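# Pull the tote out from beneath the desk

## Task

Move the tote so that it ends up standing upright and entirely away from the desk: no part of it beneath the desk and none of it resting on the desk. The utility cart must still be standing upright at the end, otherwise the attempt fails. The robot must not topple or be left leaning, which also fails it. The result only counts if it stays that way without the robot holding anything in place.

## Robot and tools

ROBOT. The robot is a Hello Robot Stretch 3 with a single arm. It has a two-wheeled base 0.33 m long and 0.34 m wide, and a lift that slides up a mast. The arm telescopes out toward the robot's RIGHT side. The base cannot move sideways, so to move the gripper forward or back you drive the whole base. Turns pivot about the point midway between the drive wheels, which sits 0.05 m behind the front edge of the base. With the arm retracted and the wrist folded, a turn sweeps a circle of radius 0.28 m. An unfolded, level wrist reaches past that circle. A loose object may occasionally get a short shove from outside.

FRAMES. The base frame has its origin on the floor between the drive wheels, with x forward, y to the left and z up. hand_pose is reported in this frame, at the point where the closed fingertips meet. With all wrist joints at zero, the hand frame's x axis points up, its y axis points back along the arm toward the mast, and its z axis points to the robot's rear. The odometry frame is where the base frame was when the scene began. Heading in base_odometry is positive to the left, from -3.142 to 3.142. base_odometry counts wheel turns only, so any wheel slip shows up as travel.

execute_actions. The argument "actions" is a list holding one action, or an empty list, which moves nothing and just reports. An action may contain "base", "joints", or both, plus an optional "contact_limits". All parts start at once and may finish at different times.
- base: give exactly one key. {"translate_m": d} is a relative drive of d metres from the base's last reported position, with forward positive, range -1 to 1. {"rotate_rad": d} is a relative turn on the spot, with left (counter-clockwise seen from above) positive, range -3.2 to 3.2.
- joints: a single object of named absolute targets. lift_m is 0 to 1.1 m, the arm height. arm_m is 0 to 0.52 m of extension. wrist_yaw_rad is -1.345 to 4.42: 0 points along the arm, positive swings toward the front, and 3.0 folds the wrist over the base. wrist_pitch_rad is -1.57 to 0.451: 0 is level and negative tips the fingertips down. wrist_roll_rad is -2.911 to 2.911, with 0 meaning the fingers lie side by side and level. gripper_m is -0.089 to 0.179, where larger is wider. The real fingertip gap is 0.007 m less when nearly closed and 0.025 m less when wide open, and it is zero below 0.007. head_pan_rad is -3.953 to 1.73: 0 is forward, positive is left, and -1.57 looks along the arm. head_tilt_rad is -1.53 to 0.419: 0 is level and negative looks down. A joint counts as done within ±0.004 for lift and arm, ±0.02 for yaw, roll and the head, ±0.05 for pitch, and ±0.004 for the gripper.
- contact_limits: {"arm_m": effort} in percent (1 to 100). The arm motion halts once its effort reaches this value, and the limit also caps its holding force until the next action. Smaller values are gentler, but a value that is too small stops the arm immediately. Anything above the maximum is reduced to it.
- cameras: a list drawn from head_camera, nav_camera, wrist_camera, or all. Leaving it out or giving null means all cameras; [] means none.
A single action runs for at most 15 s. If a key is unknown or a value is out of range, the whole call is rejected and nothing moves. If you leave a joint or the base out of an action, it may still be driving toward its earlier target. Once a result reports a stop, any further execute_actions, wait or finished_scene calls in the same reply are skipped.

wait: {"seconds": 0 to 10}. Nothing new is commanded, and it returns the same report as an empty action.
zoom_image: {"camera", "region": [x0, y0, x1, y1]} in pixels of that camera's most recent full image, with the origin at the top left and a region of at most 504x504. head_camera images are 896x504, nav_camera 672x504, and wrist_camera 644x364.
finished_scene: {"scene": 1 or 2}. It is final and reports whether the task succeeded, so call it only once the goal holds by itself.

RESULTS. base_status and joint_status describe how each motion ended. "done" for the base means the wheels turned the commanded amount, even if they slipped. "off_target" means the part stopped short and may still be pushing. After contact_stop, time_out or torque_fault, the old target is dropped. When the arm or lift hits something firm it stops and goes slack until you command it again, and a slack lift can sag under load. on_its_own covers things you did not command; in it, "held at" is the held target, not the actual position. joint_positions gives the measured joints. lidar_m lists 12 distances in metres in 30-degree sectors, starting straight ahead and going counter-clockwise (4th is left, 7th behind, 10th right). It scans a plane 0.17 m above the floor, so it sees table legs but not tabletops, and "-" means nothing was seen. wrist_depth_mm (45 to 1000) and head_depth_mm (280 to 4000, for the sideways head image) are 7x7 grids of depth medians. turned_by_wheels and turned_by_imu give the turn since the last report, positive left. base_tilt gives forward and right lean in degrees, with a fixed bias of about 4 degrees. motor_effort is in percent, positive toward higher joint values, with the peak in brackets. These readings are noisy and biased, and positive wheel effort pushes forward. The pictures line names the returned images in order. The camera calibration lines give K and T_world_to_cam relative to the base frame.

SPEED. The base is faster (0.30 m/s, 1.9 rad/s) only when lift_m is below 0.30, arm_m is below 0.03 and wrist_yaw_rad is above 2.54. Otherwise it is limited to 0.10 m/s and 0.63 rad/s.

CAUTIONS. Fold or unfold the wrist only with lift_m between 0.32 and 0.95, wrist_pitch_rad at -0.4 and roll near 0. Once the wrist is folded, the lift may go down to 0.25. When yaw is below -0.4, keep pitch at -0.5 or lower. The wrist, base and head have no contact stop, and a wrist servo that strains for several seconds shuts off for 10 s (torque_fault). Pushing against something solid with the gripper above about 0.45 m, pushing a second time after a contact_stop, or driving while holding or hooking something fixed can tip the robot. If it snags or base_tilt shows a lean, reverse the last move in small steps, pull the gripper free, and lower lift_m to about 0.2. To grip, command gripper_m below the object's width. To release, open at least 0.02 wider than where contact began. Avoid drops, slams, hard hits and forceful shoves.

Each tool is called as name([rows], argument=value, ...), one row to a line, values as JSON.

## Session

execute_actions(actions=[])

Scene clock: 0.00 s.
base_odometry: x=+0.000 y=+0.000 heading=+0.000 (m, m, rad; odometry frame)
turned_by_wheels: +0.000 (rad since the last result)
turned_by_imu: +0.000 (rad since the last result)
base_tilt: forward=-1.1 right=-1.5 (deg)
lidar_m: 1.64 1.12 1.34 1.75 1.77 2.11 1.85 2.15 2.62 1.99 2.05 1.79
head_depth_mm: 1703 1703 1712 1721 1696 1724 1720 / 1672 1674 1677 1673 1683 1675 1676 / 1602 1620 1629 1635 1636 1644 1648 / 1590 1600 1600 1614 1596 1606 1601 / 1552 1557 1569 1551 1552 1557 1562 / 1515 1514 1527 1524 1529 1541 1533 / 1496 1493 1493 1494 1487 1510 1502
base_status: not commanded
joint_positions: lift_m=+0.394 arm_m=-0.003 wrist_yaw_rad=+3.137 wrist_pitch_rad=-0.473 wrist_roll_rad=-0.007 gripper_m=+0.037 head_pan_rad=+0.013 head_tilt_rad=-0.007
joint_status: not commanded
motor_effort: left_wheel=-1 right_wheel=+0 lift_m=+20 arm_m=+0 wrist_yaw_rad=+0 wrist_pitch_rad=+5 wrist_roll_rad=+0 gripper_m=+0 head_pan_rad=+0 head_tilt_rad=+2 (%)
hand_pose: x=-0.0203 y=+0.0750 z=+0.3948 quat_wxyz=(+0.167, +0.685, +0.165, +0.689) (m; base frame)
wrist_depth_mm: - - - - - - - / - - - - - - - / - - - - - - - / 852 872 - 876 889 904 911 / 709 715 724 716 736 741 746 / 608 617 - 617 638 618 626 / 534 539 - 572 539 540 548
pictures: head_camera (sideways: a quarter turn clockwise sets it upright), nav_camera (sideways: a quarter turn counterclockwise sets it upright), wrist_camera
Images, in order (width x height): head_camera 896x504, nav_camera 672x504, wrist_camera 644x364.

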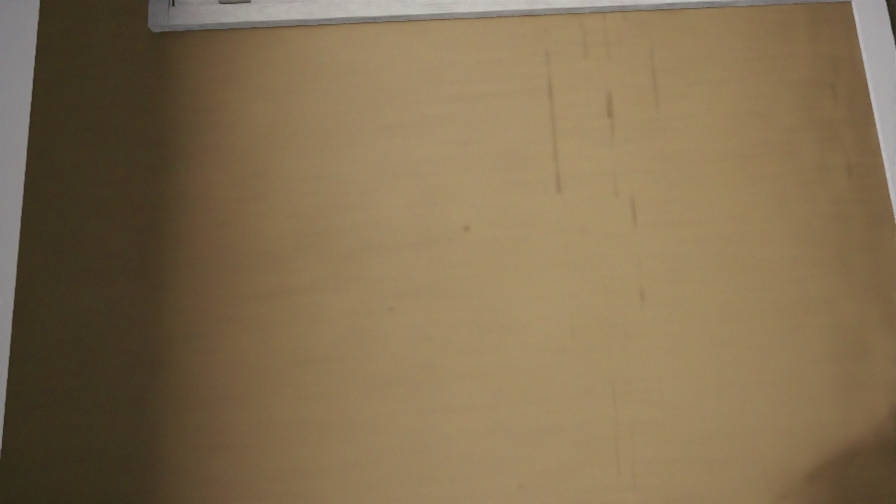

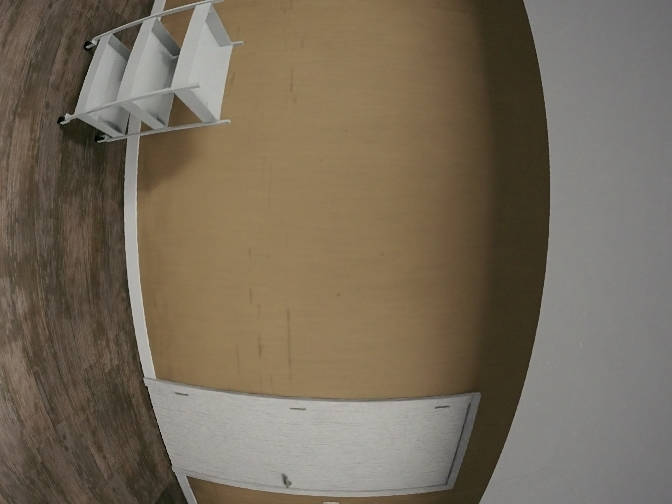

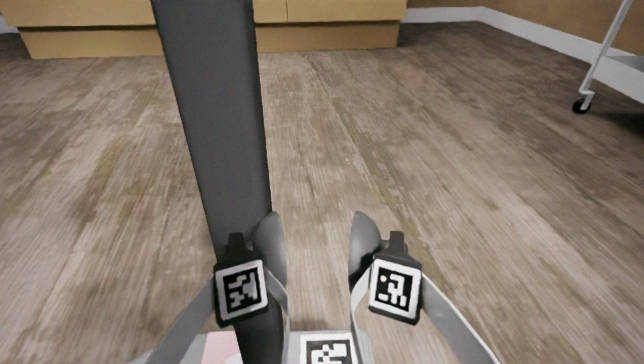

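execute_actions([
  {"joints":{"head_pan_rad":-2.0,"head_tilt_rad":-0.5,"lift_m":0.27}},
], cameras=["nav_camera"])

execute_actions([
  {"joints":{"head_pan_rad":-3.7}},
], cameras=["nav_camera"])

Scene clock: 7.50 s.
base_odometry: x=+0.000 y=+0.000 heading=+0.000 (m, m, rad; odometry frame)
turned_by_wheels: +0.000 (rad since the last result)
turned_by_imu: +0.001 (rad since the last result)
base_tilt: forward=-1.1 right=-1.5 (deg)
lidar_m: 1.63 1.12 1.34 1.75 1.77 2.10 1.85 2.14 2.61 1.99 2.05 1.80
head_depth_mm: 2084 2229 2378 2486 1910 1501 1239 / 2301 2469 2655 2643 1911 1505 1246 / 2517 2719 2934 2627 1903 1497 1239 / 2443 2655 2908 2662 1954 1517 1240 / 2255 2439 2672 2637 1937 1513 1261 / 2124 2283 2493 2565 1938 1520 1253 / 1984 2122 2260 2364 1941 1525 1262
base_status: not commanded
joint_positions: lift_m=+0.270 arm_m=-0.003 wrist_yaw_rad=+3.137 wrist_pitch_rad=-0.474 wrist_roll_rad=-0.007 gripper_m=+0.037 head_pan_rad=-1.993 head_tilt_rad=-0.494
joint_status: all done
motor_effort: left_wheel=-1(0) right_wheel=+0(0) lift_m=+15(18) arm_m=+0(0) wrist_yaw_rad=-1(0) wrist_pitch_rad=+6(6) wrist_roll_rad=+0(0) gripper_m=+1(0) head_pan_rad=-5(51) head_tilt_rad=-3(31) (%)
hand_pose: x=-0.0203 y=+0.0750 z=+0.2707 quat_wxyz=(+0.167, +0.685, +0.165, +0.689) (m; base frame)
wrist_depth_mm: - - - - - - - / - - - - - - - / 809 827 - 845 847 851 862 / 652 652 - 660 666 674 685 / 544 543 544 555 565 564 565 / 471 - - - 488 478 483 / - - - - 417 419 419
pictures: nav_camera (sideways: a quarter turn counterclockwise sets it upright)
camera_calibration (this result's frames):
nav_camera: T_world_to_cam=[[-0.201155, -0.436961, 0.876699, -1.09893], [-0.909837, 0.414961, -0.00193461, 0.0593739], [-0.362951, -0.798042, -0.481035, 0.585556], [0, 0, 0, 1]] pos_world=[0.045493, -0.0375306, 1.24522]
Images, in order (width x height): nav_camera 672x504.

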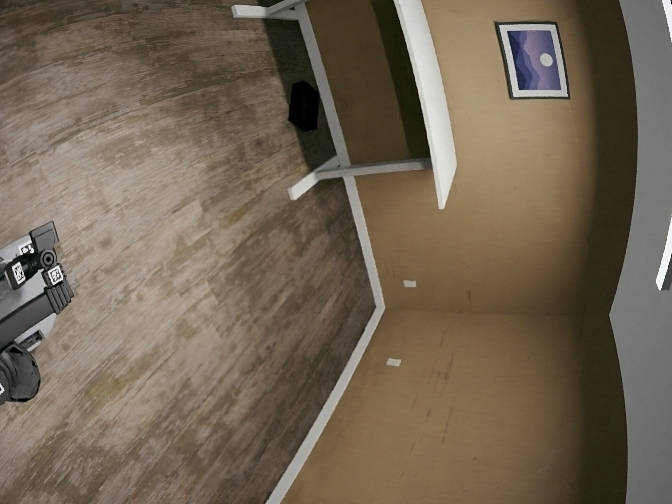

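Scene clock: 8.93 s.
base_odometry: x=+0.000 y=+0.000 heading=+0.000 (m, m, rad; odometry frame)
turned_by_wheels: +0.000 (rad since the last result)
turned_by_imu: +0.000 (rad since the last result)
base_tilt: forward=-1.2 right=-1.5 (deg)
lidar_m: 1.64 1.12 1.34 1.75 1.77 2.10 1.84 2.15 2.62 1.99 2.06 1.79
head_depth_mm: 2124 2255 1824 2002 1956 1542 - / 2298 2468 2675 2356 1911 1505 1246 / 2508 2685 2964 2661 1911 1510 1253 / 2455 2660 2906 2620 1923 1514 1253 / 2235 2393 2602 2647 1918 1514 1254 / 2047 2210 2356 2320 1929 1529 1252 / 1897 1981 2096 2249 1952 1527 1264
base_status: not commanded
joint_positions: lift_m=+0.270 arm_m=-0.003 wrist_yaw_rad=+3.137 wrist_pitch_rad=-0.474 wrist_roll_rad=-0.007 gripper_m=+0.037 head_pan_rad=-3.693 head_tilt_rad=-0.494
joint_status: all done
motor_effort: left_wheel=+0(1) right_wheel=+0(0) lift_m=+15(15) arm_m=+0(0) wrist_yaw_rad=+0(1) wrist_pitch_rad=+6(6) wrist_roll_rad=+0(0) gripper_m=+0(0) head_pan_rad=-4(51) head_tilt_rad=-3(3) (%)
hand_pose: x=-0.0203 y=+0.0750 z=+0.2707 quat_wxyz=(+0.167, +0.685, +0.165, +0.689) (m; base frame)
wrist_depth_mm: - - - - - - - / - - - - - - - / 808 827 - 849 842 869 865 / 654 655 - 661 669 671 687 / 540 544 541 550 564 557 560 / 468 - - - 486 481 480 / - - - - 418 416 418
pictures: nav_camera (sideways: a quarter turn counterclockwise sets it upright)
camera_calibration (this result's frames):
nav_camera: T_world_to_cam=[[-0.40753, 0.255846, 0.87662, -1.09757], [0.528714, 0.848798, -0.00193363, 0.0505975], [-0.744568, 0.462693, -0.48118, 0.588072], [0, 0, 0, 1]] pos_world=[-0.0361847, -0.0342347, 1.24522]
Images, in order (width x height): nav_camera 672x504.

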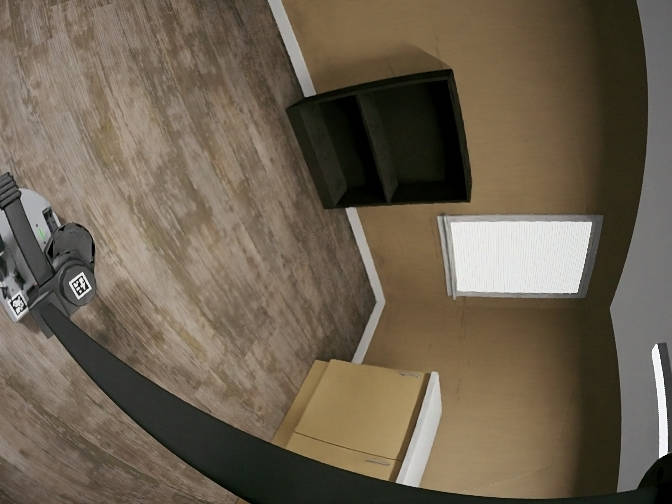

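execute_actions([
  {"base":{"rotate_rad":-1.45},"joints":{"head_pan_rad":0,"head_tilt_rad":-0.6}},
], cameras=["head_camera","nav_camera"])

Scene clock: 14.90 s.
base_odometry: x=+0.000 y=+0.000 heading=-1.450 (m, m, rad; odometry frame)
turned_by_wheels: -1.450 (rad since the last result)
turned_by_imu: -1.454 (rad since the last result)
base_tilt: forward=-1.2 right=-1.5 (deg)
lidar_m: 2.00 2.06 1.71 1.64 1.31 1.82 1.75 1.81 2.11 1.85 2.19 2.50
head_depth_mm: 2011 2238 2556 2210 1720 1392 1171 / 1999 2167 2507 2233 1722 1396 1175 / 1978 1977 2357 2186 1739 1395 1180 / 1950 2035 2439 2202 1748 1400 1181 / 1942 2022 2388 2188 1730 1412 1191 / 1886 2015 2341 2271 1741 1413 1185 / 1894 1982 2345 2284 1727 1417 1193
base_status: done
joint_positions: lift_m=+0.270 arm_m=-0.003 wrist_yaw_rad=+3.137 wrist_pitch_rad=-0.474 wrist_roll_rad=-0.007 gripper_m=+0.037 head_pan_rad=-0.007 head_tilt_rad=-0.593
joint_status: all done
motor_effort: left_wheel=+2(11) right_wheel=-4(10) lift_m=+15(16) arm_m=+0(0) wrist_yaw_rad=-1(1) wrist_pitch_rad=+6(6) wrist_roll_rad=+0(0) gripper_m=+1(0) head_pan_rad=+4(52) head_tilt_rad=-4(14) (%)
hand_pose: x=-0.0203 y=+0.0749 z=+0.2707 quat_wxyz=(+0.167, +0.685, +0.165, +0.689) (m; base frame)
wrist_depth_mm: - - - - - - - / - - - - - - - / 817 824 - 850 849 855 863 / 650 650 - 674 663 677 671 / 538 550 547 555 572 560 563 / 474 - - - 491 478 482 / - - - - 418 414 418
pictures: head_camera (sideways: a quarter turn clockwise sets it upright), nav_camera (sideways: a quarter turn counterclockwise sets it upright)
camera_calibration (this result's frames):
head_camera: T_world_to_cam=[[-0.588375, 0.041051, -0.807546, 1.08108], [0.0711699, 0.997464, -0.0011488, 0.00031816], [0.80545, -0.0581488, -0.589804, 0.723628], [0, 0, 0, 1]] pos_world=[0.0532143, -0.00261882, 1.29982]
nav_camera: T_world_to_cam=[[0.56581, -0.00863617, 0.82449, -1.03553], [-0.0133145, -0.99991, -0.00133649, 0.0531262], [0.824428, -0.0102215, -0.565874, 0.688696], [0, 0, 0, 1]] pos_world=[0.0188405, 0.0512179, 1.24357]
Images, in order (width x height): head_camera 896x504, nav_camera 672x504.

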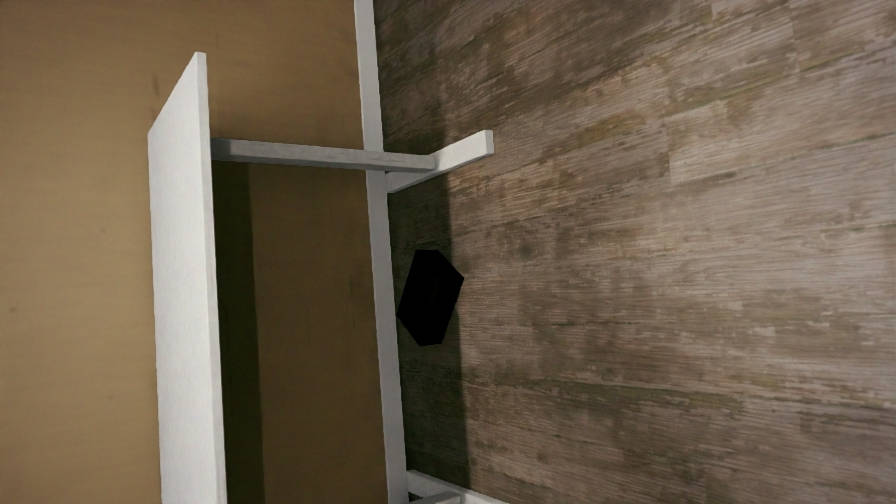

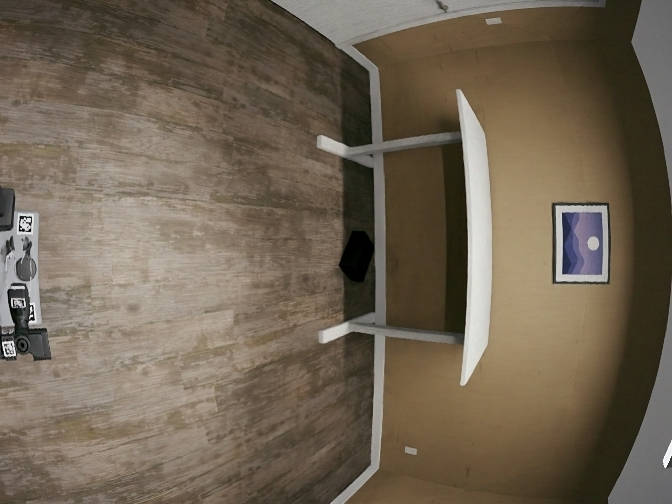

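execute_actions([
  {"base":{"translate_m":1.0}},
], cameras=[])

execute_actions([
  {"base":{"translate_m":0.2}},
], cameras=[])

execute_actions([
  {"base":{"rotate_rad":1.65},"joints":{"head_pan_rad":-1.57,"head_tilt_rad":-1.0}},
], cameras=[])

execute_actions([
  {"joints":{"lift_m":0.36,"wrist_pitch_rad":-0.4}},
], cameras=[])

execute_actions([
  {"joints":{"wrist_yaw_rad":0}},
])

Scene clock: 30.07 s.
base_odometry: x=+0.121 y=-0.993 heading=-1.450 (m, m, rad; odometry frame)
turned_by_wheels: +0.000 (rad since the last result)
turned_by_imu: +0.003 (rad since the last result)
base_tilt: forward=-1.2 right=-1.5 (deg)
lidar_m: 1.39 1.18 1.72 1.64 1.72 1.80 2.75 2.72 2.19 2.10 2.03 1.05
head_depth_mm: 1170 1250 860 1135 1621 1393 1179 / 1150 1254 867 1652 1674 1386 1176 / 1144 1252 872 1637 1726 1405 1173 / 1126 1239 877 701 1726 1367 1180 / 1109 1221 875 704 1716 1415 1186 / 1102 1204 883 710 1689 1417 1192 / 1092 1200 890 676 1686 1421 1184
base_status: done
joint_positions: lift_m=+0.270 arm_m=-0.003 wrist_yaw_rad=+3.137 wrist_pitch_rad=-0.474 wrist_roll_rad=-0.007 gripper_m=+0.037 head_pan_rad=-0.007 head_tilt_rad=-0.594
joint_status: not commanded
motor_effort: left_wheel=+2(9) right_wheel=-4(8) lift_m=+16(15) arm_m=+0(0) wrist_yaw_rad=+0(0) wrist_pitch_rad=+6(6) wrist_roll_rad=+0(0) gripper_m=+1(0) head_pan_rad=+4(4) head_tilt_rad=-3(3) (%)
hand_pose: x=-0.0203 y=+0.0749 z=+0.2707 quat_wxyz=(+0.167, +0.685, +0.165, +0.689) (m; base frame)
wrist_depth_mm: - - - - - - - / - - - - - - - / 818 817 - 843 862 848 869 / 653 659 - 668 665 683 678 / 541 547 549 556 577 562 563 / 476 - - - 492 478 480 / - - - - 412 417 419
pictures: none
No camera images: the call's "cameras" was empty. Leave "cameras" out to get every camera's image.

Scene clock: 32.53 s.
base_odometry: x=+0.145 y=-1.191 heading=-1.450 (m, m, rad; odometry frame)
turned_by_wheels: +0.000 (rad since the last result)
turned_by_imu: +0.001 (rad since the last result)
base_tilt: forward=-1.2 right=-1.5 (deg)
lidar_m: 1.19 1.06 1.03 1.65 1.72 1.98 2.95 2.87 2.19 2.10 1.74 0.87
head_depth_mm: 995 1109 865 603 1052 1283 1158 / 984 1095 868 604 515 1396 1176 / 971 1083 865 605 517 1398 1177 / 963 1063 872 611 518 1370 1185 / 948 1051 880 612 502 1397 1183 / 937 1042 886 613 504 1405 1189 / 931 1029 892 616 487 1417 1188
base_status: done
joint_positions: lift_m=+0.270 arm_m=-0.003 wrist_yaw_rad=+3.137 wrist_pitch_rad=-0.474 wrist_roll_rad=-0.007 gripper_m=+0.037 head_pan_rad=-0.007 head_tilt_rad=-0.594
joint_status: not commanded
motor_effort: left_wheel=+3(9) right_wheel=-4(7) lift_m=+15(16) arm_m=+0(0) wrist_yaw_rad=+0(1) wrist_pitch_rad=+6(5) wrist_roll_rad=+0(1) gripper_m=+0(0) head_pan_rad=+5(4) head_tilt_rad=-3(4) (%)
hand_pose: x=-0.0203 y=+0.0749 z=+0.2706 quat_wxyz=(+0.167, +0.685, +0.165, +0.689) (m; base frame)
wrist_depth_mm: - - - - - - - / - - - - - - 890 / 826 818 - 851 852 861 860 / 648 661 - 666 671 675 688 / 542 544 554 557 565 565 567 / 474 - - - 489 475 480 / - - - - 415 421 419
pictures: none
No camera images: the call's "cameras" was empty. Leave "cameras" out to get every camera's image.

Scene clock: 34.73 s.
base_odometry: x=+0.145 y=-1.191 heading=+0.200 (m, m, rad; odometry frame)
turned_by_wheels: +1.650 (rad since the last result)
turned_by_imu: +1.656 (rad since the last result)
base_tilt: forward=-1.1 right=-1.5 (deg)
lidar_m: 1.65 1.77 1.97 2.95 2.78 2.15 2.10 1.61 0.87 1.19 1.03 1.69
head_depth_mm: 663 539 487 1409 1322 1195 1074 / 659 536 485 1502 1331 1193 - / 660 537 485 1509 1322 1206 - / 660 534 484 1474 1320 1215 - / 660 536 484 1491 1317 1180 1065 / 656 535 484 1507 1321 1179 1071 / 656 534 482 1499 1321 1178 1071
base_status: done
joint_positions: lift_m=+0.270 arm_m=-0.003 wrist_yaw_rad=+3.137 wrist_pitch_rad=-0.474 wrist_roll_rad=-0.007 gripper_m=+0.037 head_pan_rad=-1.563 head_tilt_rad=-0.988
joint_status: all done
motor_effort: left_wheel=-3(9) right_wheel=+4(13) lift_m=+15(15) arm_m=+0(0) wrist_yaw_rad=+0(1) wrist_pitch_rad=+6(5) wrist_roll_rad=+0(0) gripper_m=+0(1) head_pan_rad=-4(52) head_tilt_rad=-5(31) (%)
hand_pose: x=-0.0203 y=+0.0749 z=+0.2706 quat_wxyz=(+0.167, +0.685, +0.165, +0.689) (m; base frame)
wrist_depth_mm: - - - - - - - / - - - - - - - / 832 835 - 853 860 870 864 / 653 651 - 669 666 684 670 / 544 551 546 554 562 561 554 / 472 - - - 487 481 480 / - - - - 413 421 416
pictures: none
No camera images: the call's "cameras" was empty. Leave "cameras" out to get every camera's image.

Scene clock: 36.40 s.
base_odometry: x=+0.145 y=-1.191 heading=+0.200 (m, m, rad; odometry frame)
turned_by_wheels: +0.000 (rad since the last result)
turned_by_imu: +0.000 (rad since the last result)
base_tilt: forward=-1.2 right=-1.5 (deg)
lidar_m: 1.65 1.76 1.97 2.95 2.79 2.15 2.10 1.62 0.87 1.19 1.03 1.70
head_depth_mm: 663 538 486 1409 1317 1187 1085 / 662 538 485 1511 1330 1191 - / 661 537 485 1504 1324 1225 - / 659 535 484 1479 1324 1225 - / 659 535 482 1487 1325 1183 1073 / 657 534 483 1499 1328 1182 1066 / 657 534 484 1499 1319 1186 1074
base_status: not commanded
joint_positions: lift_m=+0.360 arm_m=-0.003 wrist_yaw_rad=+3.137 wrist_pitch_rad=-0.422 wrist_roll_rad=-0.007 gripper_m=+0.037 head_pan_rad=-1.563 head_tilt_rad=-0.988
joint_status: all done
motor_effort: left_wheel=-4(3) right_wheel=+4(4) lift_m=+25(27) arm_m=+0(0) wrist_yaw_rad=-1(0) wrist_pitch_rad=+10(13) wrist_roll_rad=+0(0) gripper_m=+0(0) head_pan_rad=-3(5) head_tilt_rad=-6(6) (%)
hand_pose: x=-0.0202 y=+0.0818 z=+0.3715 quat_wxyz=(+0.149, +0.689, +0.147, +0.694) (m; base frame)
wrist_depth_mm: - - - - - - - / - - - - - - - / - - - - - - - / 864 874 - 887 912 914 909 / 710 715 - 733 742 728 739 / 611 612 - 612 649 614 619 / 521 530 - 552 526 540 538
pictures: none
No camera images: the call's "cameras" was empty. Leave "cameras" out to get every camera's image.

Scene clock: 38.97 s.
base_odometry: x=+0.145 y=-1.191 heading=+0.200 (m, m, rad; odometry frame)
turned_by_wheels: +0.000 (rad since the last result)
turned_by_imu: +0.001 (rad since the last result)
base_tilt: forward=-1.1 right=-1.5 (deg)
lidar_m: 1.65 1.76 1.97 2.95 2.78 2.14 2.09 1.62 0.87 1.19 1.03 1.70
head_depth_mm: 663 540 487 1414 1318 1189 1076 / 663 539 485 1502 1325 1189 - / 658 537 485 1499 1330 1222 - / 658 536 484 1480 1330 1182 - / 660 536 485 1475 1321 1178 1073 / 657 535 483 1508 1322 1181 1073 / 656 533 482 1492 1318 1183 1077
base_status: not commanded
joint_positions: lift_m=+0.360 arm_m=-0.003 wrist_yaw_rad=+0.002 wrist_pitch_rad=-0.422 wrist_roll_rad=-0.007 gripper_m=+0.037 head_pan_rad=-1.563 head_tilt_rad=-0.988
joint_status: all done
motor_effort: left_wheel=-4(4) right_wheel=+4(4) lift_m=+25(26) arm_m=+0(0) wrist_yaw_rad=-2(1) wrist_pitch_rad=+10(10) wrist_roll_rad=+0(0) gripper_m=+0(0) head_pan_rad=-4(4) head_tilt_rad=-6(6) (%)
hand_pose: x=-0.0211 y=-0.3660 z=+0.3715 quat_wxyz=(+0.694, +0.149, -0.689, -0.147) (m; base frame)
wrist_depth_mm: 881 880 880 875 860 870 859 / 980 953 936 930 936 942 915 / - - - - - - 575 / 842 880 844 835 887 879 609 / 711 724 728 640 730 729 662 / 591 595 - 593 643 621 594 / 520 521 516 523 522 535 519
pictures: head_camera (sideways: a quarter turn clockwise sets it upright), nav_camera (sideways: a quarter turn counterclockwise sets it upright), wrist_camera
camera_calibration (this result's frames):
head_camera: T_world_to_cam=[[0.0300821, 0.854252, -0.518988, 0.701298], [0.998382, -0.0507462, -0.0256587, 0.0265643], [-0.0482556, -0.517377, -0.854396, 1.07293], [0, 0, 0, 1]] pos_world=[0.00415703, -0.0426281, 1.28135]
nav_camera: T_world_to_cam=[[0.00205342, -0.839472, 0.543399, -0.665786], [-0.999998, -0.00173125, 0.0011043, 0.0559673], [0.0000137268, -0.5434, -0.839474, 1.04956], [0, 0, 0, 1]] pos_world=[0.0573199, 0.011517, 1.2428]
wrist_camera: T_world_to_cam=[[-0.999606, 0.023033, 0.0160455, -0.0228072], [-0.0013239, 0.532285, -0.846564, 0.545494], [-0.0280397, -0.846252, -0.532045, 0.0530142], [0, 0, 0, 1]] pos_world=[-0.0205895, -0.24497, 0.490368]
Images, in order (width x height): head_camera 896x504, nav_camera 672x504, wrist_camera 644x364.

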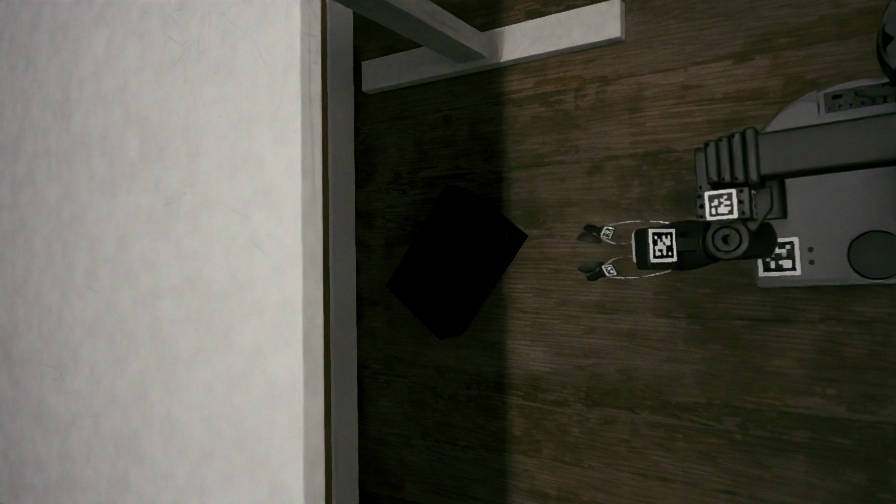

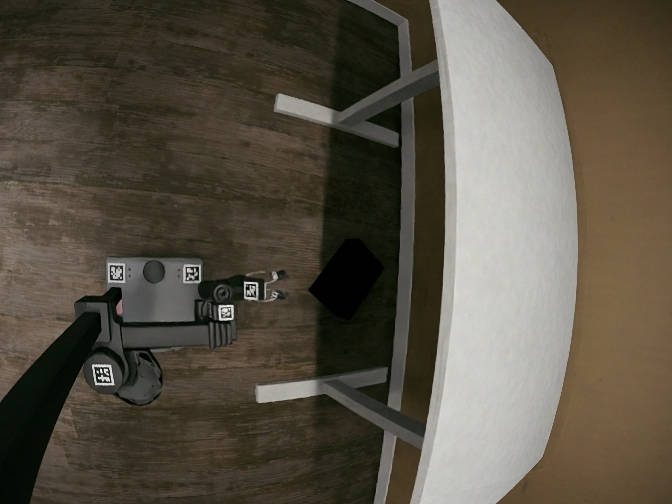

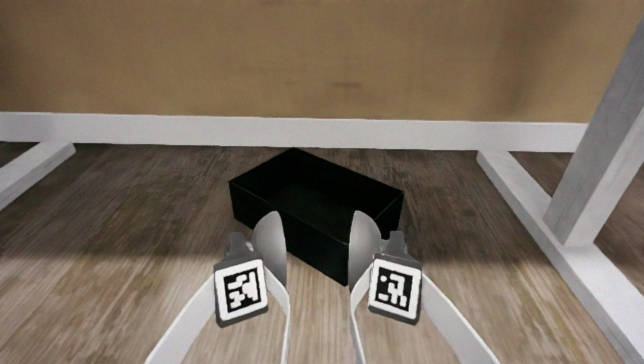

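execute_actions([
  {"joints":{"wrist_pitch_rad":-1.2,"arm_m":0.47,"gripper_m":0.0}},
], cameras=["head_camera","wrist_camera"])

Scene clock: 50.27 s.
base_odometry: x=+0.145 y=-1.191 heading=+0.200 (m, m, rad; odometry frame)
turned_by_wheels: +0.000 (rad since the last result)
turned_by_imu: +0.002 (rad since the last result)
base_tilt: forward=-1.2 right=-1.4 (deg)
lidar_m: 1.65 1.76 1.97 2.94 2.79 2.14 2.10 1.62 0.87 1.19 1.03 1.70
head_depth_mm: 664 539 486 1409 1316 1188 1084 / 661 537 485 1507 1331 1187 - / 659 535 485 1506 1327 1207 - / 658 536 484 1445 1334 1198 - / 659 535 485 1477 1328 1179 1072 / 656 534 484 1499 1319 1185 1067 / 656 534 483 1506 1322 1176 1062
base_status: not commanded
joint_positions: lift_m=+0.360 arm_m=+0.470 wrist_yaw_rad=+0.000 wrist_pitch_rad=-1.199 wrist_roll_rad=-0.007 gripper_m=+0.000 head_pan_rad=-1.563 head_tilt_rad=-0.988
joint_status: all done
motor_effort: left_wheel=-4(4) right_wheel=+4(4) lift_m=+25(25) arm_m=+4(4) wrist_yaw_rad=+0(2) wrist_pitch_rad=+0(10) wrist_roll_rad=+0(0) gripper_m=-2(85) head_pan_rad=-5(3) head_tilt_rad=-6(6) (%)
hand_pose: x=-0.0216 y=-0.6853 z=+0.2509 quat_wxyz=(+0.586, +0.400, -0.581, -0.398) (m; base frame)
wrist_depth_mm: 459 463 422 417 480 486 492 / 444 445 444 444 413 466 468 / 431 434 434 437 435 452 453 / 415 421 419 428 426 435 439 / 405 410 408 417 412 423 425 / 392 395 399 - 407 409 413 / 381 384 387 393 395 399 399
pictures: head_camera (sideways: a quarter turn clockwise sets it upright), wrist_camera
camera_calibration (this result's frames):
head_camera: T_world_to_cam=[[0.0301515, 0.854249, -0.518988, 0.701297], [0.998378, -0.0508272, -0.0256587, 0.0265643], [-0.0482976, -0.517373, -0.854396, 1.07293], [0, 0, 0, 1]] pos_world=[0.00415357, -0.0426279, 1.28135]
wrist_camera: T_world_to_cam=[[-0.99955, 0.00724288, 0.0291125, -0.0281402], [0.000353396, 0.973194, -0.229987, 0.760793], [-0.0299979, -0.229873, -0.972758, 0.251602], [0, 0, 0, 1]] pos_world=[-0.0208489, -0.682359, 0.42054]
Images, in order (width x height): head_camera 896x504, wrist_camera 644x364.

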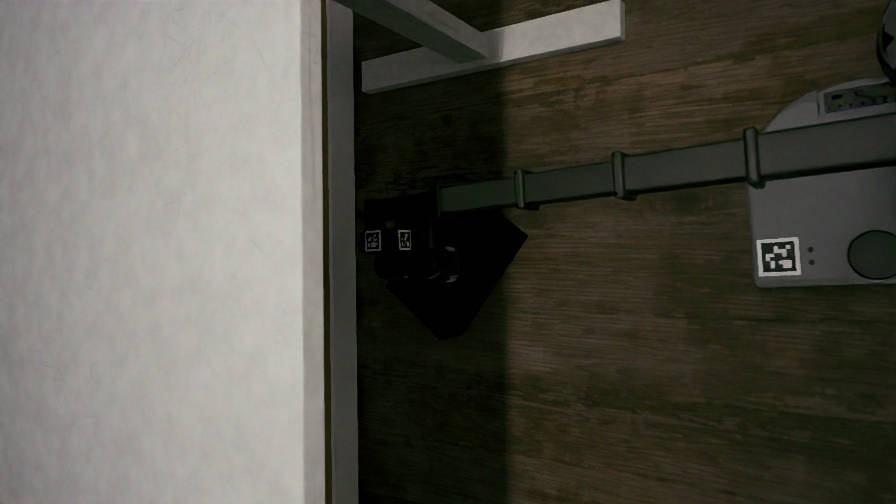

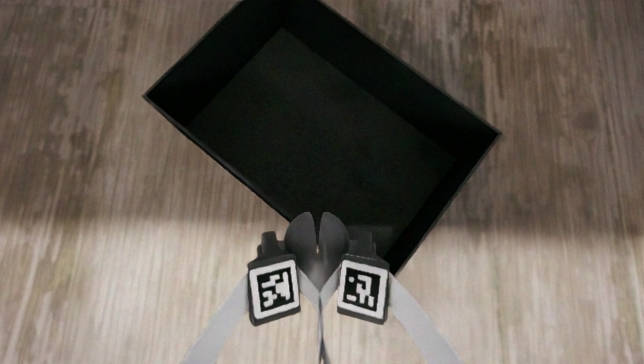

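Tip is over the wall; go further and back up slightly.

execute_actions([
  {"base":{"translate_m":-0.05},"joints":{"wrist_pitch_rad":-1.05,"arm_m":0.52}},
], cameras=[])

execute_actions([
  {"joints":{"lift_m":0.14}},
], cameras=["wrist_camera"])

execute_actions([
  {"joints":{"arm_m":0.1}},
], cameras=["head_camera","wrist_camera"])

Scene clock: 56.70 s.
base_odometry: x=+0.096 y=-1.201 heading=+0.200 (m, m, rad; odometry frame)
turned_by_wheels: +0.000 (rad since the last result)
turned_by_imu: +0.001 (rad since the last result)
base_tilt: forward=-1.2 right=-1.5 (deg)
lidar_m: 1.70 1.81 2.00 2.94 2.71 2.10 2.04 1.61 0.84 1.19 1.07 1.09
head_depth_mm: 665 538 487 1394 1309 1189 1080 / 661 538 485 1496 1333 1183 - / 659 537 485 1513 1319 1205 - / 661 537 475 1451 1323 1197 - / 657 535 485 1472 1323 1179 1070 / 656 534 484 1508 1330 1186 1073 / 656 534 482 1493 1324 1178 1075
base_status: done
joint_positions: lift_m=+0.360 arm_m=+0.517 wrist_yaw_rad=+0.000 wrist_pitch_rad=-1.062 wrist_roll_rad=-0.007 gripper_m=+0.000 head_pan_rad=-1.563 head_tilt_rad=-0.988
joint_status: all done
joint sent to its limit — the command would take arm_m past its upper limit, so that joint was sent only as far as its limit.
motor_effort: left_wheel=-3(8) right_wheel=+4(6) lift_m=+25(24) arm_m=+4(5) wrist_yaw_rad=+0(0) wrist_pitch_rad=+6(7) wrist_roll_rad=+0(0) gripper_m=-2(2) head_pan_rad=-4(3) head_tilt_rad=-5(6) (%)
hand_pose: x=-0.0216 y=-0.7655 z=+0.2629 quat_wxyz=(+0.612, +0.359, -0.607, -0.357) (m; base frame)
wrist_depth_mm: 526 533 528 537 543 537 548 / 499 497 504 513 516 522 517 / 463 469 447 478 485 492 488 / 439 405 446 443 458 461 466 / 426 420 424 438 422 440 445 / 397 403 402 - 413 420 425 / 383 387 387 387 389 395 401
pictures: none
No camera images: the call's "cameras" was empty. Leave "cameras" out to get every camera's image.

Scene clock: 59.53 s.
base_odometry: x=+0.096 y=-1.201 heading=+0.200 (m, m, rad; odometry frame)
turned_by_wheels: +0.000 (rad since the last result)
turned_by_imu: +0.001 (rad since the last result)
base_tilt: forward=-1.1 right=-1.4 (deg)
lidar_m: 1.70 1.81 2.00 2.94 2.73 2.10 2.05 1.61 0.84 1.19 1.06 1.09
head_depth_mm: 663 538 487 1391 1311 1185 1073 / 663 537 486 1494 1328 1187 - / 660 537 485 1493 1347 1192 - / 659 535 484 1517 1317 1203 - / 658 534 484 1465 1316 1189 1070 / 657 534 483 1498 1325 1187 1070 / 658 534 482 1495 1318 1185 1066
base_status: not commanded
joint_positions: lift_m=+0.140 arm_m=+0.517 wrist_yaw_rad=+0.000 wrist_pitch_rad=-1.062 wrist_roll_rad=-0.007 gripper_m=+0.000 head_pan_rad=-1.563 head_tilt_rad=-0.988
joint_status: all done
motor_effort: left_wheel=-3(3) right_wheel=+4(4) lift_m=+15(22) arm_m=+4(4) wrist_yaw_rad=+0(0) wrist_pitch_rad=+6(6) wrist_roll_rad=+0(0) gripper_m=-2(2) head_pan_rad=-5(5) head_tilt_rad=-6(6) (%)
hand_pose: x=-0.0216 y=-0.7656 z=+0.0434 quat_wxyz=(+0.612, +0.359, -0.607, -0.357) (m; base frame)
wrist_depth_mm: 210 248 256 216 169 150 271 / 230 238 242 242 198 158 141 / 223 226 228 229 226 181 148 / 212 213 215 218 220 215 159 / 197 204 205 209 210 207 134 / 151 193 196 - 198 171 119 / 121 158 186 186 188 142 112
pictures: wrist_camera
camera_calibration (this result's frames):
wrist_camera: T_world_to_cam=[[-0.99955, 0.0110436, 0.0278864, -0.018553], [0.000238953, 0.93265, -0.360782, 0.76586], [-0.0299926, -0.360613, -0.932233, -0.0705239], [0, 0, 0, 1]] pos_world=[-0.0208429, -0.739506, 0.211081]
Images, in order (width x height): wrist_camera 644x364.

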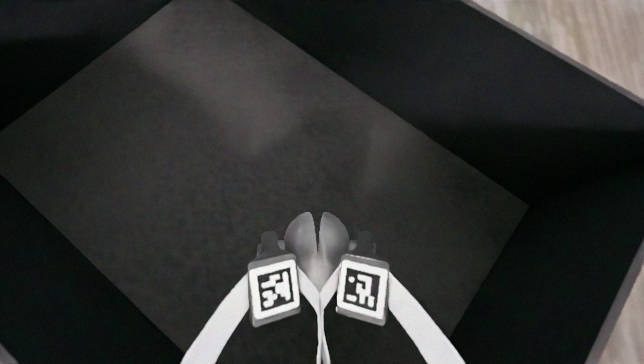

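Scene clock: 63.80 s.
base_odometry: x=+0.096 y=-1.201 heading=+0.200 (m, m, rad; odometry frame)
turned_by_wheels: +0.000 (rad since the last result)
turned_by_imu: +0.001 (rad since the last result)
base_tilt: forward=-1.1 right=-1.5 (deg)
lidar_m: 1.70 1.81 2.00 2.95 2.72 2.09 2.05 1.61 0.84 1.19 1.06 1.09
head_depth_mm: 664 539 487 1381 1310 1183 1074 / 662 538 485 1495 1326 1186 - / 662 536 486 1520 1319 1204 - / 658 537 485 1500 1294 1179 - / 657 535 484 1500 1300 1182 1071 / 658 535 484 1507 1325 1184 1064 / 657 535 483 1502 1321 1180 1062
base_status: not commanded
joint_positions: lift_m=+0.140 arm_m=+0.100 wrist_yaw_rad=+0.000 wrist_pitch_rad=-1.052 wrist_roll_rad=-0.007 gripper_m=+0.000 head_pan_rad=-1.563 head_tilt_rad=-0.988
joint_status: all done
motor_effort: left_wheel=-2(4) right_wheel=+2(6) lift_m=+15(16) arm_m=-4(5) wrist_yaw_rad=-1(1) wrist_pitch_rad=+1(5) wrist_roll_rad=+0(0) gripper_m=-1(2) head_pan_rad=-4(4) head_tilt_rad=-6(6) (%)
hand_pose: x=-0.0216 y=-0.3513 z=+0.0445 quat_wxyz=(+0.614, +0.356, -0.609, -0.354) (m; base frame)
wrist_depth_mm: 226 259 264 266 237 181 159 / 165 243 245 248 247 197 157 / 228 224 231 233 236 220 171 / 217 168 220 220 223 223 159 / 206 163 207 212 212 176 215 / 197 196 146 - 198 138 206 / 188 189 142 189 129 195 196
pictures: head_camera (sideways: a quarter turn clockwise sets it upright), wrist_camera
camera_calibration (this result's frames):
head_camera: T_world_to_cam=[[0.0302589, 0.854246, -0.518988, 0.701297], [0.998371, -0.0509528, -0.0256587, 0.0265644], [-0.0483627, -0.517367, -0.854396, 1.07293], [0, 0, 0, 1]] pos_world=[0.00414821, -0.0426277, 1.28135]
wrist_camera: T_world_to_cam=[[-0.999555, 0.0108812, 0.0277774, -0.0231635], [-0.000170784, 0.929006, -0.370064, 0.378982], [-0.0298322, -0.369904, -0.928591, 0.0764253], [0, 0, 0, 1]] pos_world=[-0.0208086, -0.323554, 0.211859]
Images, in order (width x height): head_camera 896x504, wrist_camera 644x364.

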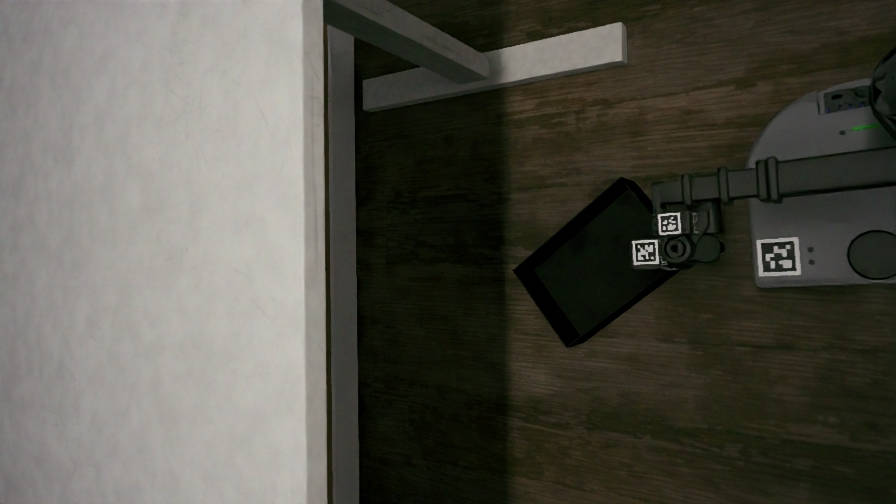

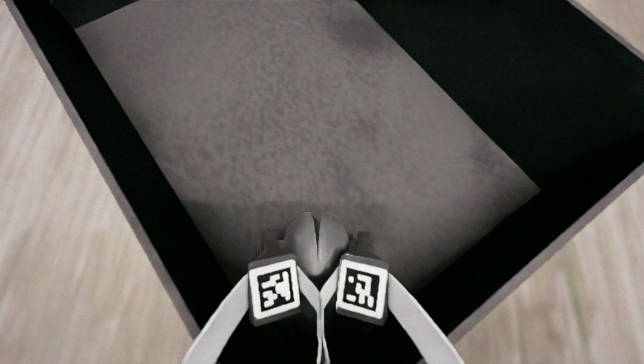

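Swing it out by rotating left.

execute_actions([
  {"base":{"rotate_rad":1.5},"joints":{"arm_m":0.15}},
], cameras=["nav_camera"])

execute_actions([
  {"base":{"translate_m":0.2}},
], cameras=[])

execute_actions([
  {"joints":{"lift_m":0.3,"head_pan_rad":-2.0}},
], cameras=["nav_camera"])

Scene clock: 70.57 s.
base_odometry: x=+0.096 y=-1.201 heading=+1.700 (m, m, rad; odometry frame)
turned_by_wheels: +1.500 (rad since the last result)
turned_by_imu: +1.507 (rad since the last result)
base_tilt: forward=-1.1 right=-1.5 (deg)
lidar_m: 2.94 2.84 2.14 2.04 1.72 0.84 1.19 1.22 1.06 1.70 1.78 2.01
head_depth_mm: 1602 1916 1742 1464 1328 1188 1076 / 1565 1874 1735 1485 1323 1175 - / 1556 1852 1735 1510 1324 1187 - / 1534 1833 1738 1513 1345 1166 - / 1520 1816 1734 1512 1320 1185 1074 / 1514 1814 1747 1515 1319 1184 1071 / 1504 1788 1730 1501 1315 1180 1071
base_status: done
joint_positions: lift_m=+0.140 arm_m=+0.150 wrist_yaw_rad=-0.003 wrist_pitch_rad=-1.054 wrist_roll_rad=-0.007 gripper_m=+0.000 head_pan_rad=-1.563 head_tilt_rad=-0.988
joint_status: all done
motor_effort: left_wheel=-5(8) right_wheel=+6(14) lift_m=+15(15) arm_m=+3(5) wrist_yaw_rad=+1(4) wrist_pitch_rad=+2(2) wrist_roll_rad=+0(0) gripper_m=-2(2) head_pan_rad=-4(4) head_tilt_rad=-5(5) (%)
hand_pose: x=-0.0219 y=-0.4005 z=+0.0444 quat_wxyz=(+0.613, +0.356, -0.609, -0.355) (m; base frame)
wrist_depth_mm: 259 262 266 268 271 273 278 / 245 248 249 252 253 257 260 / 231 231 234 237 238 151 150 / 217 218 139 137 158 198 223 / 207 207 154 187 210 212 214 / 197 197 125 - 201 201 203 / 187 188 164 188 190 191 193
pictures: nav_camera (sideways: a quarter turn counterclockwise sets it upright)
camera_calibration (this result's frames):
nav_camera: T_world_to_cam=[[0.00186778, -0.839472, 0.543399, -0.665785], [-0.999998, -0.00151011, 0.0011043, 0.0559673], [-0.000106437, -0.5434, -0.839474, 1.04956], [0, 0, 0, 1]] pos_world=[0.0573225, 0.0115056, 1.2428]
Images, in order (width x height): nav_camera 672x504.

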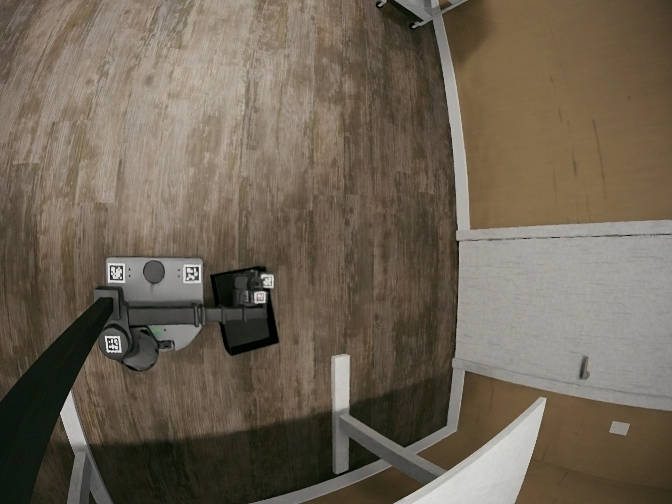

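Scene clock: 73.67 s.
base_odometry: x=+0.070 y=-1.003 heading=+1.700 (m, m, rad; odometry frame)
turned_by_wheels: +0.000 (rad since the last result)
turned_by_imu: +0.000 (rad since the last result)
base_tilt: forward=-1.1 right=-1.5 (deg)
lidar_m: 2.75 2.68 2.14 2.05 2.02 1.02 1.39 1.21 1.78 1.69 1.77 1.83
head_depth_mm: 1578 1904 1741 1501 1330 1186 1072 / 1559 1861 1748 1504 1326 1181 - / 1553 1848 1728 1507 1326 1183 - / 1523 1827 1742 1515 1348 1168 - / 1526 1828 1752 1505 1320 1187 1073 / 1513 1796 1745 1505 1329 1181 1068 / 1510 1780 1739 1499 1327 1185 1068
base_status: done
joint_positions: lift_m=+0.140 arm_m=+0.150 wrist_yaw_rad=-0.003 wrist_pitch_rad=-1.054 wrist_roll_rad=-0.007 gripper_m=+0.000 head_pan_rad=-1.563 head_tilt_rad=-0.988
joint_status: not commanded
motor_effort: left_wheel=-4(5) right_wheel=+6(12) lift_m=+15(15) arm_m=+3(3) wrist_yaw_rad=+2(1) wrist_pitch_rad=+1(2) wrist_roll_rad=+0(0) gripper_m=-2(3) head_pan_rad=-4(4) head_tilt_rad=-6(6) (%)
hand_pose: x=-0.0219 y=-0.4005 z=+0.0444 quat_wxyz=(+0.613, +0.356, -0.609, -0.355) (m; base frame)
wrist_depth_mm: 260 262 265 269 273 273 279 / 244 246 249 251 253 257 258 / 229 232 233 236 239 150 197 / 216 219 134 138 180 223 226 / 206 208 144 197 210 212 215 / 196 197 126 - 201 202 202 / 187 188 161 189 190 192 193
pictures: none
No camera images: the call's "cameras" was empty. Leave "cameras" out to get every camera's image.

Scene clock: 75.97 s.
base_odometry: x=+0.070 y=-1.003 heading=+1.700 (m, m, rad; odometry frame)
turned_by_wheels: +0.000 (rad since the last result)
turned_by_imu: +0.001 (rad since the last result)
base_tilt: forward=-1.2 right=-1.5 (deg)
lidar_m: 2.75 2.69 2.14 2.05 2.02 1.02 1.39 1.21 1.77 1.69 1.77 1.83
head_depth_mm: 710 1303 1654 1502 1328 1189 - / 1818 1953 1635 1506 1318 1186 - / 1914 2054 1740 1498 1335 1202 - / 1793 2009 1746 1500 1318 1171 - / 1661 1890 1722 1503 1379 1174 1053 / 1574 1847 1730 1501 1326 1186 1071 / 1483 1715 1729 1509 1332 1177 1075
base_status: not commanded
joint_positions: lift_m=+0.300 arm_m=+0.150 wrist_yaw_rad=-0.002 wrist_pitch_rad=-1.054 wrist_roll_rad=-0.007 gripper_m=+0.000 head_pan_rad=-1.993 head_tilt_rad=-0.988
joint_status: all done
motor_effort: left_wheel=-5(5) right_wheel=+6(6) lift_m=+25(25) arm_m=+3(3) wrist_yaw_rad=+0(2) wrist_pitch_rad=+2(2) wrist_roll_rad=+0(0) gripper_m=-2(2) head_pan_rad=-4(40) head_tilt_rad=-6(6) (%)
hand_pose: x=-0.0218 y=-0.4004 z=+0.2037 quat_wxyz=(+0.613, +0.356, -0.609, -0.355) (m; base frame)
wrist_depth_mm: 456 466 475 477 480 484 491 / 430 432 437 439 446 454 461 / 402 407 410 419 422 421 435 / 386 389 392 392 397 395 398 / 366 368 369 382 370 374 318 / 346 347 356 - 356 359 325 / 330 333 337 330 337 342 338
pictures: nav_camera (sideways: a quarter turn counterclockwise sets it upright)
camera_calibration (this result's frames):
nav_camera: T_world_to_cam=[[-0.34801, -0.763941, 0.543399, -0.663651], [-0.909726, 0.415207, 0.0011043, 0.0554167], [-0.226467, -0.49396, -0.839474, 1.05094], [0, 0, 0, 1]] pos_world=[0.0574593, -0.0108785, 1.2428]
Images, in order (width x height): nav_camera 672x504.

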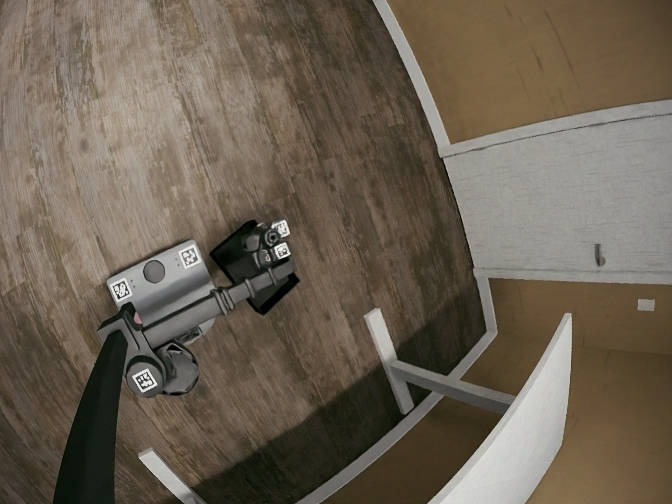

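finished_scene(scene=1)

The scene is finished: the task was done.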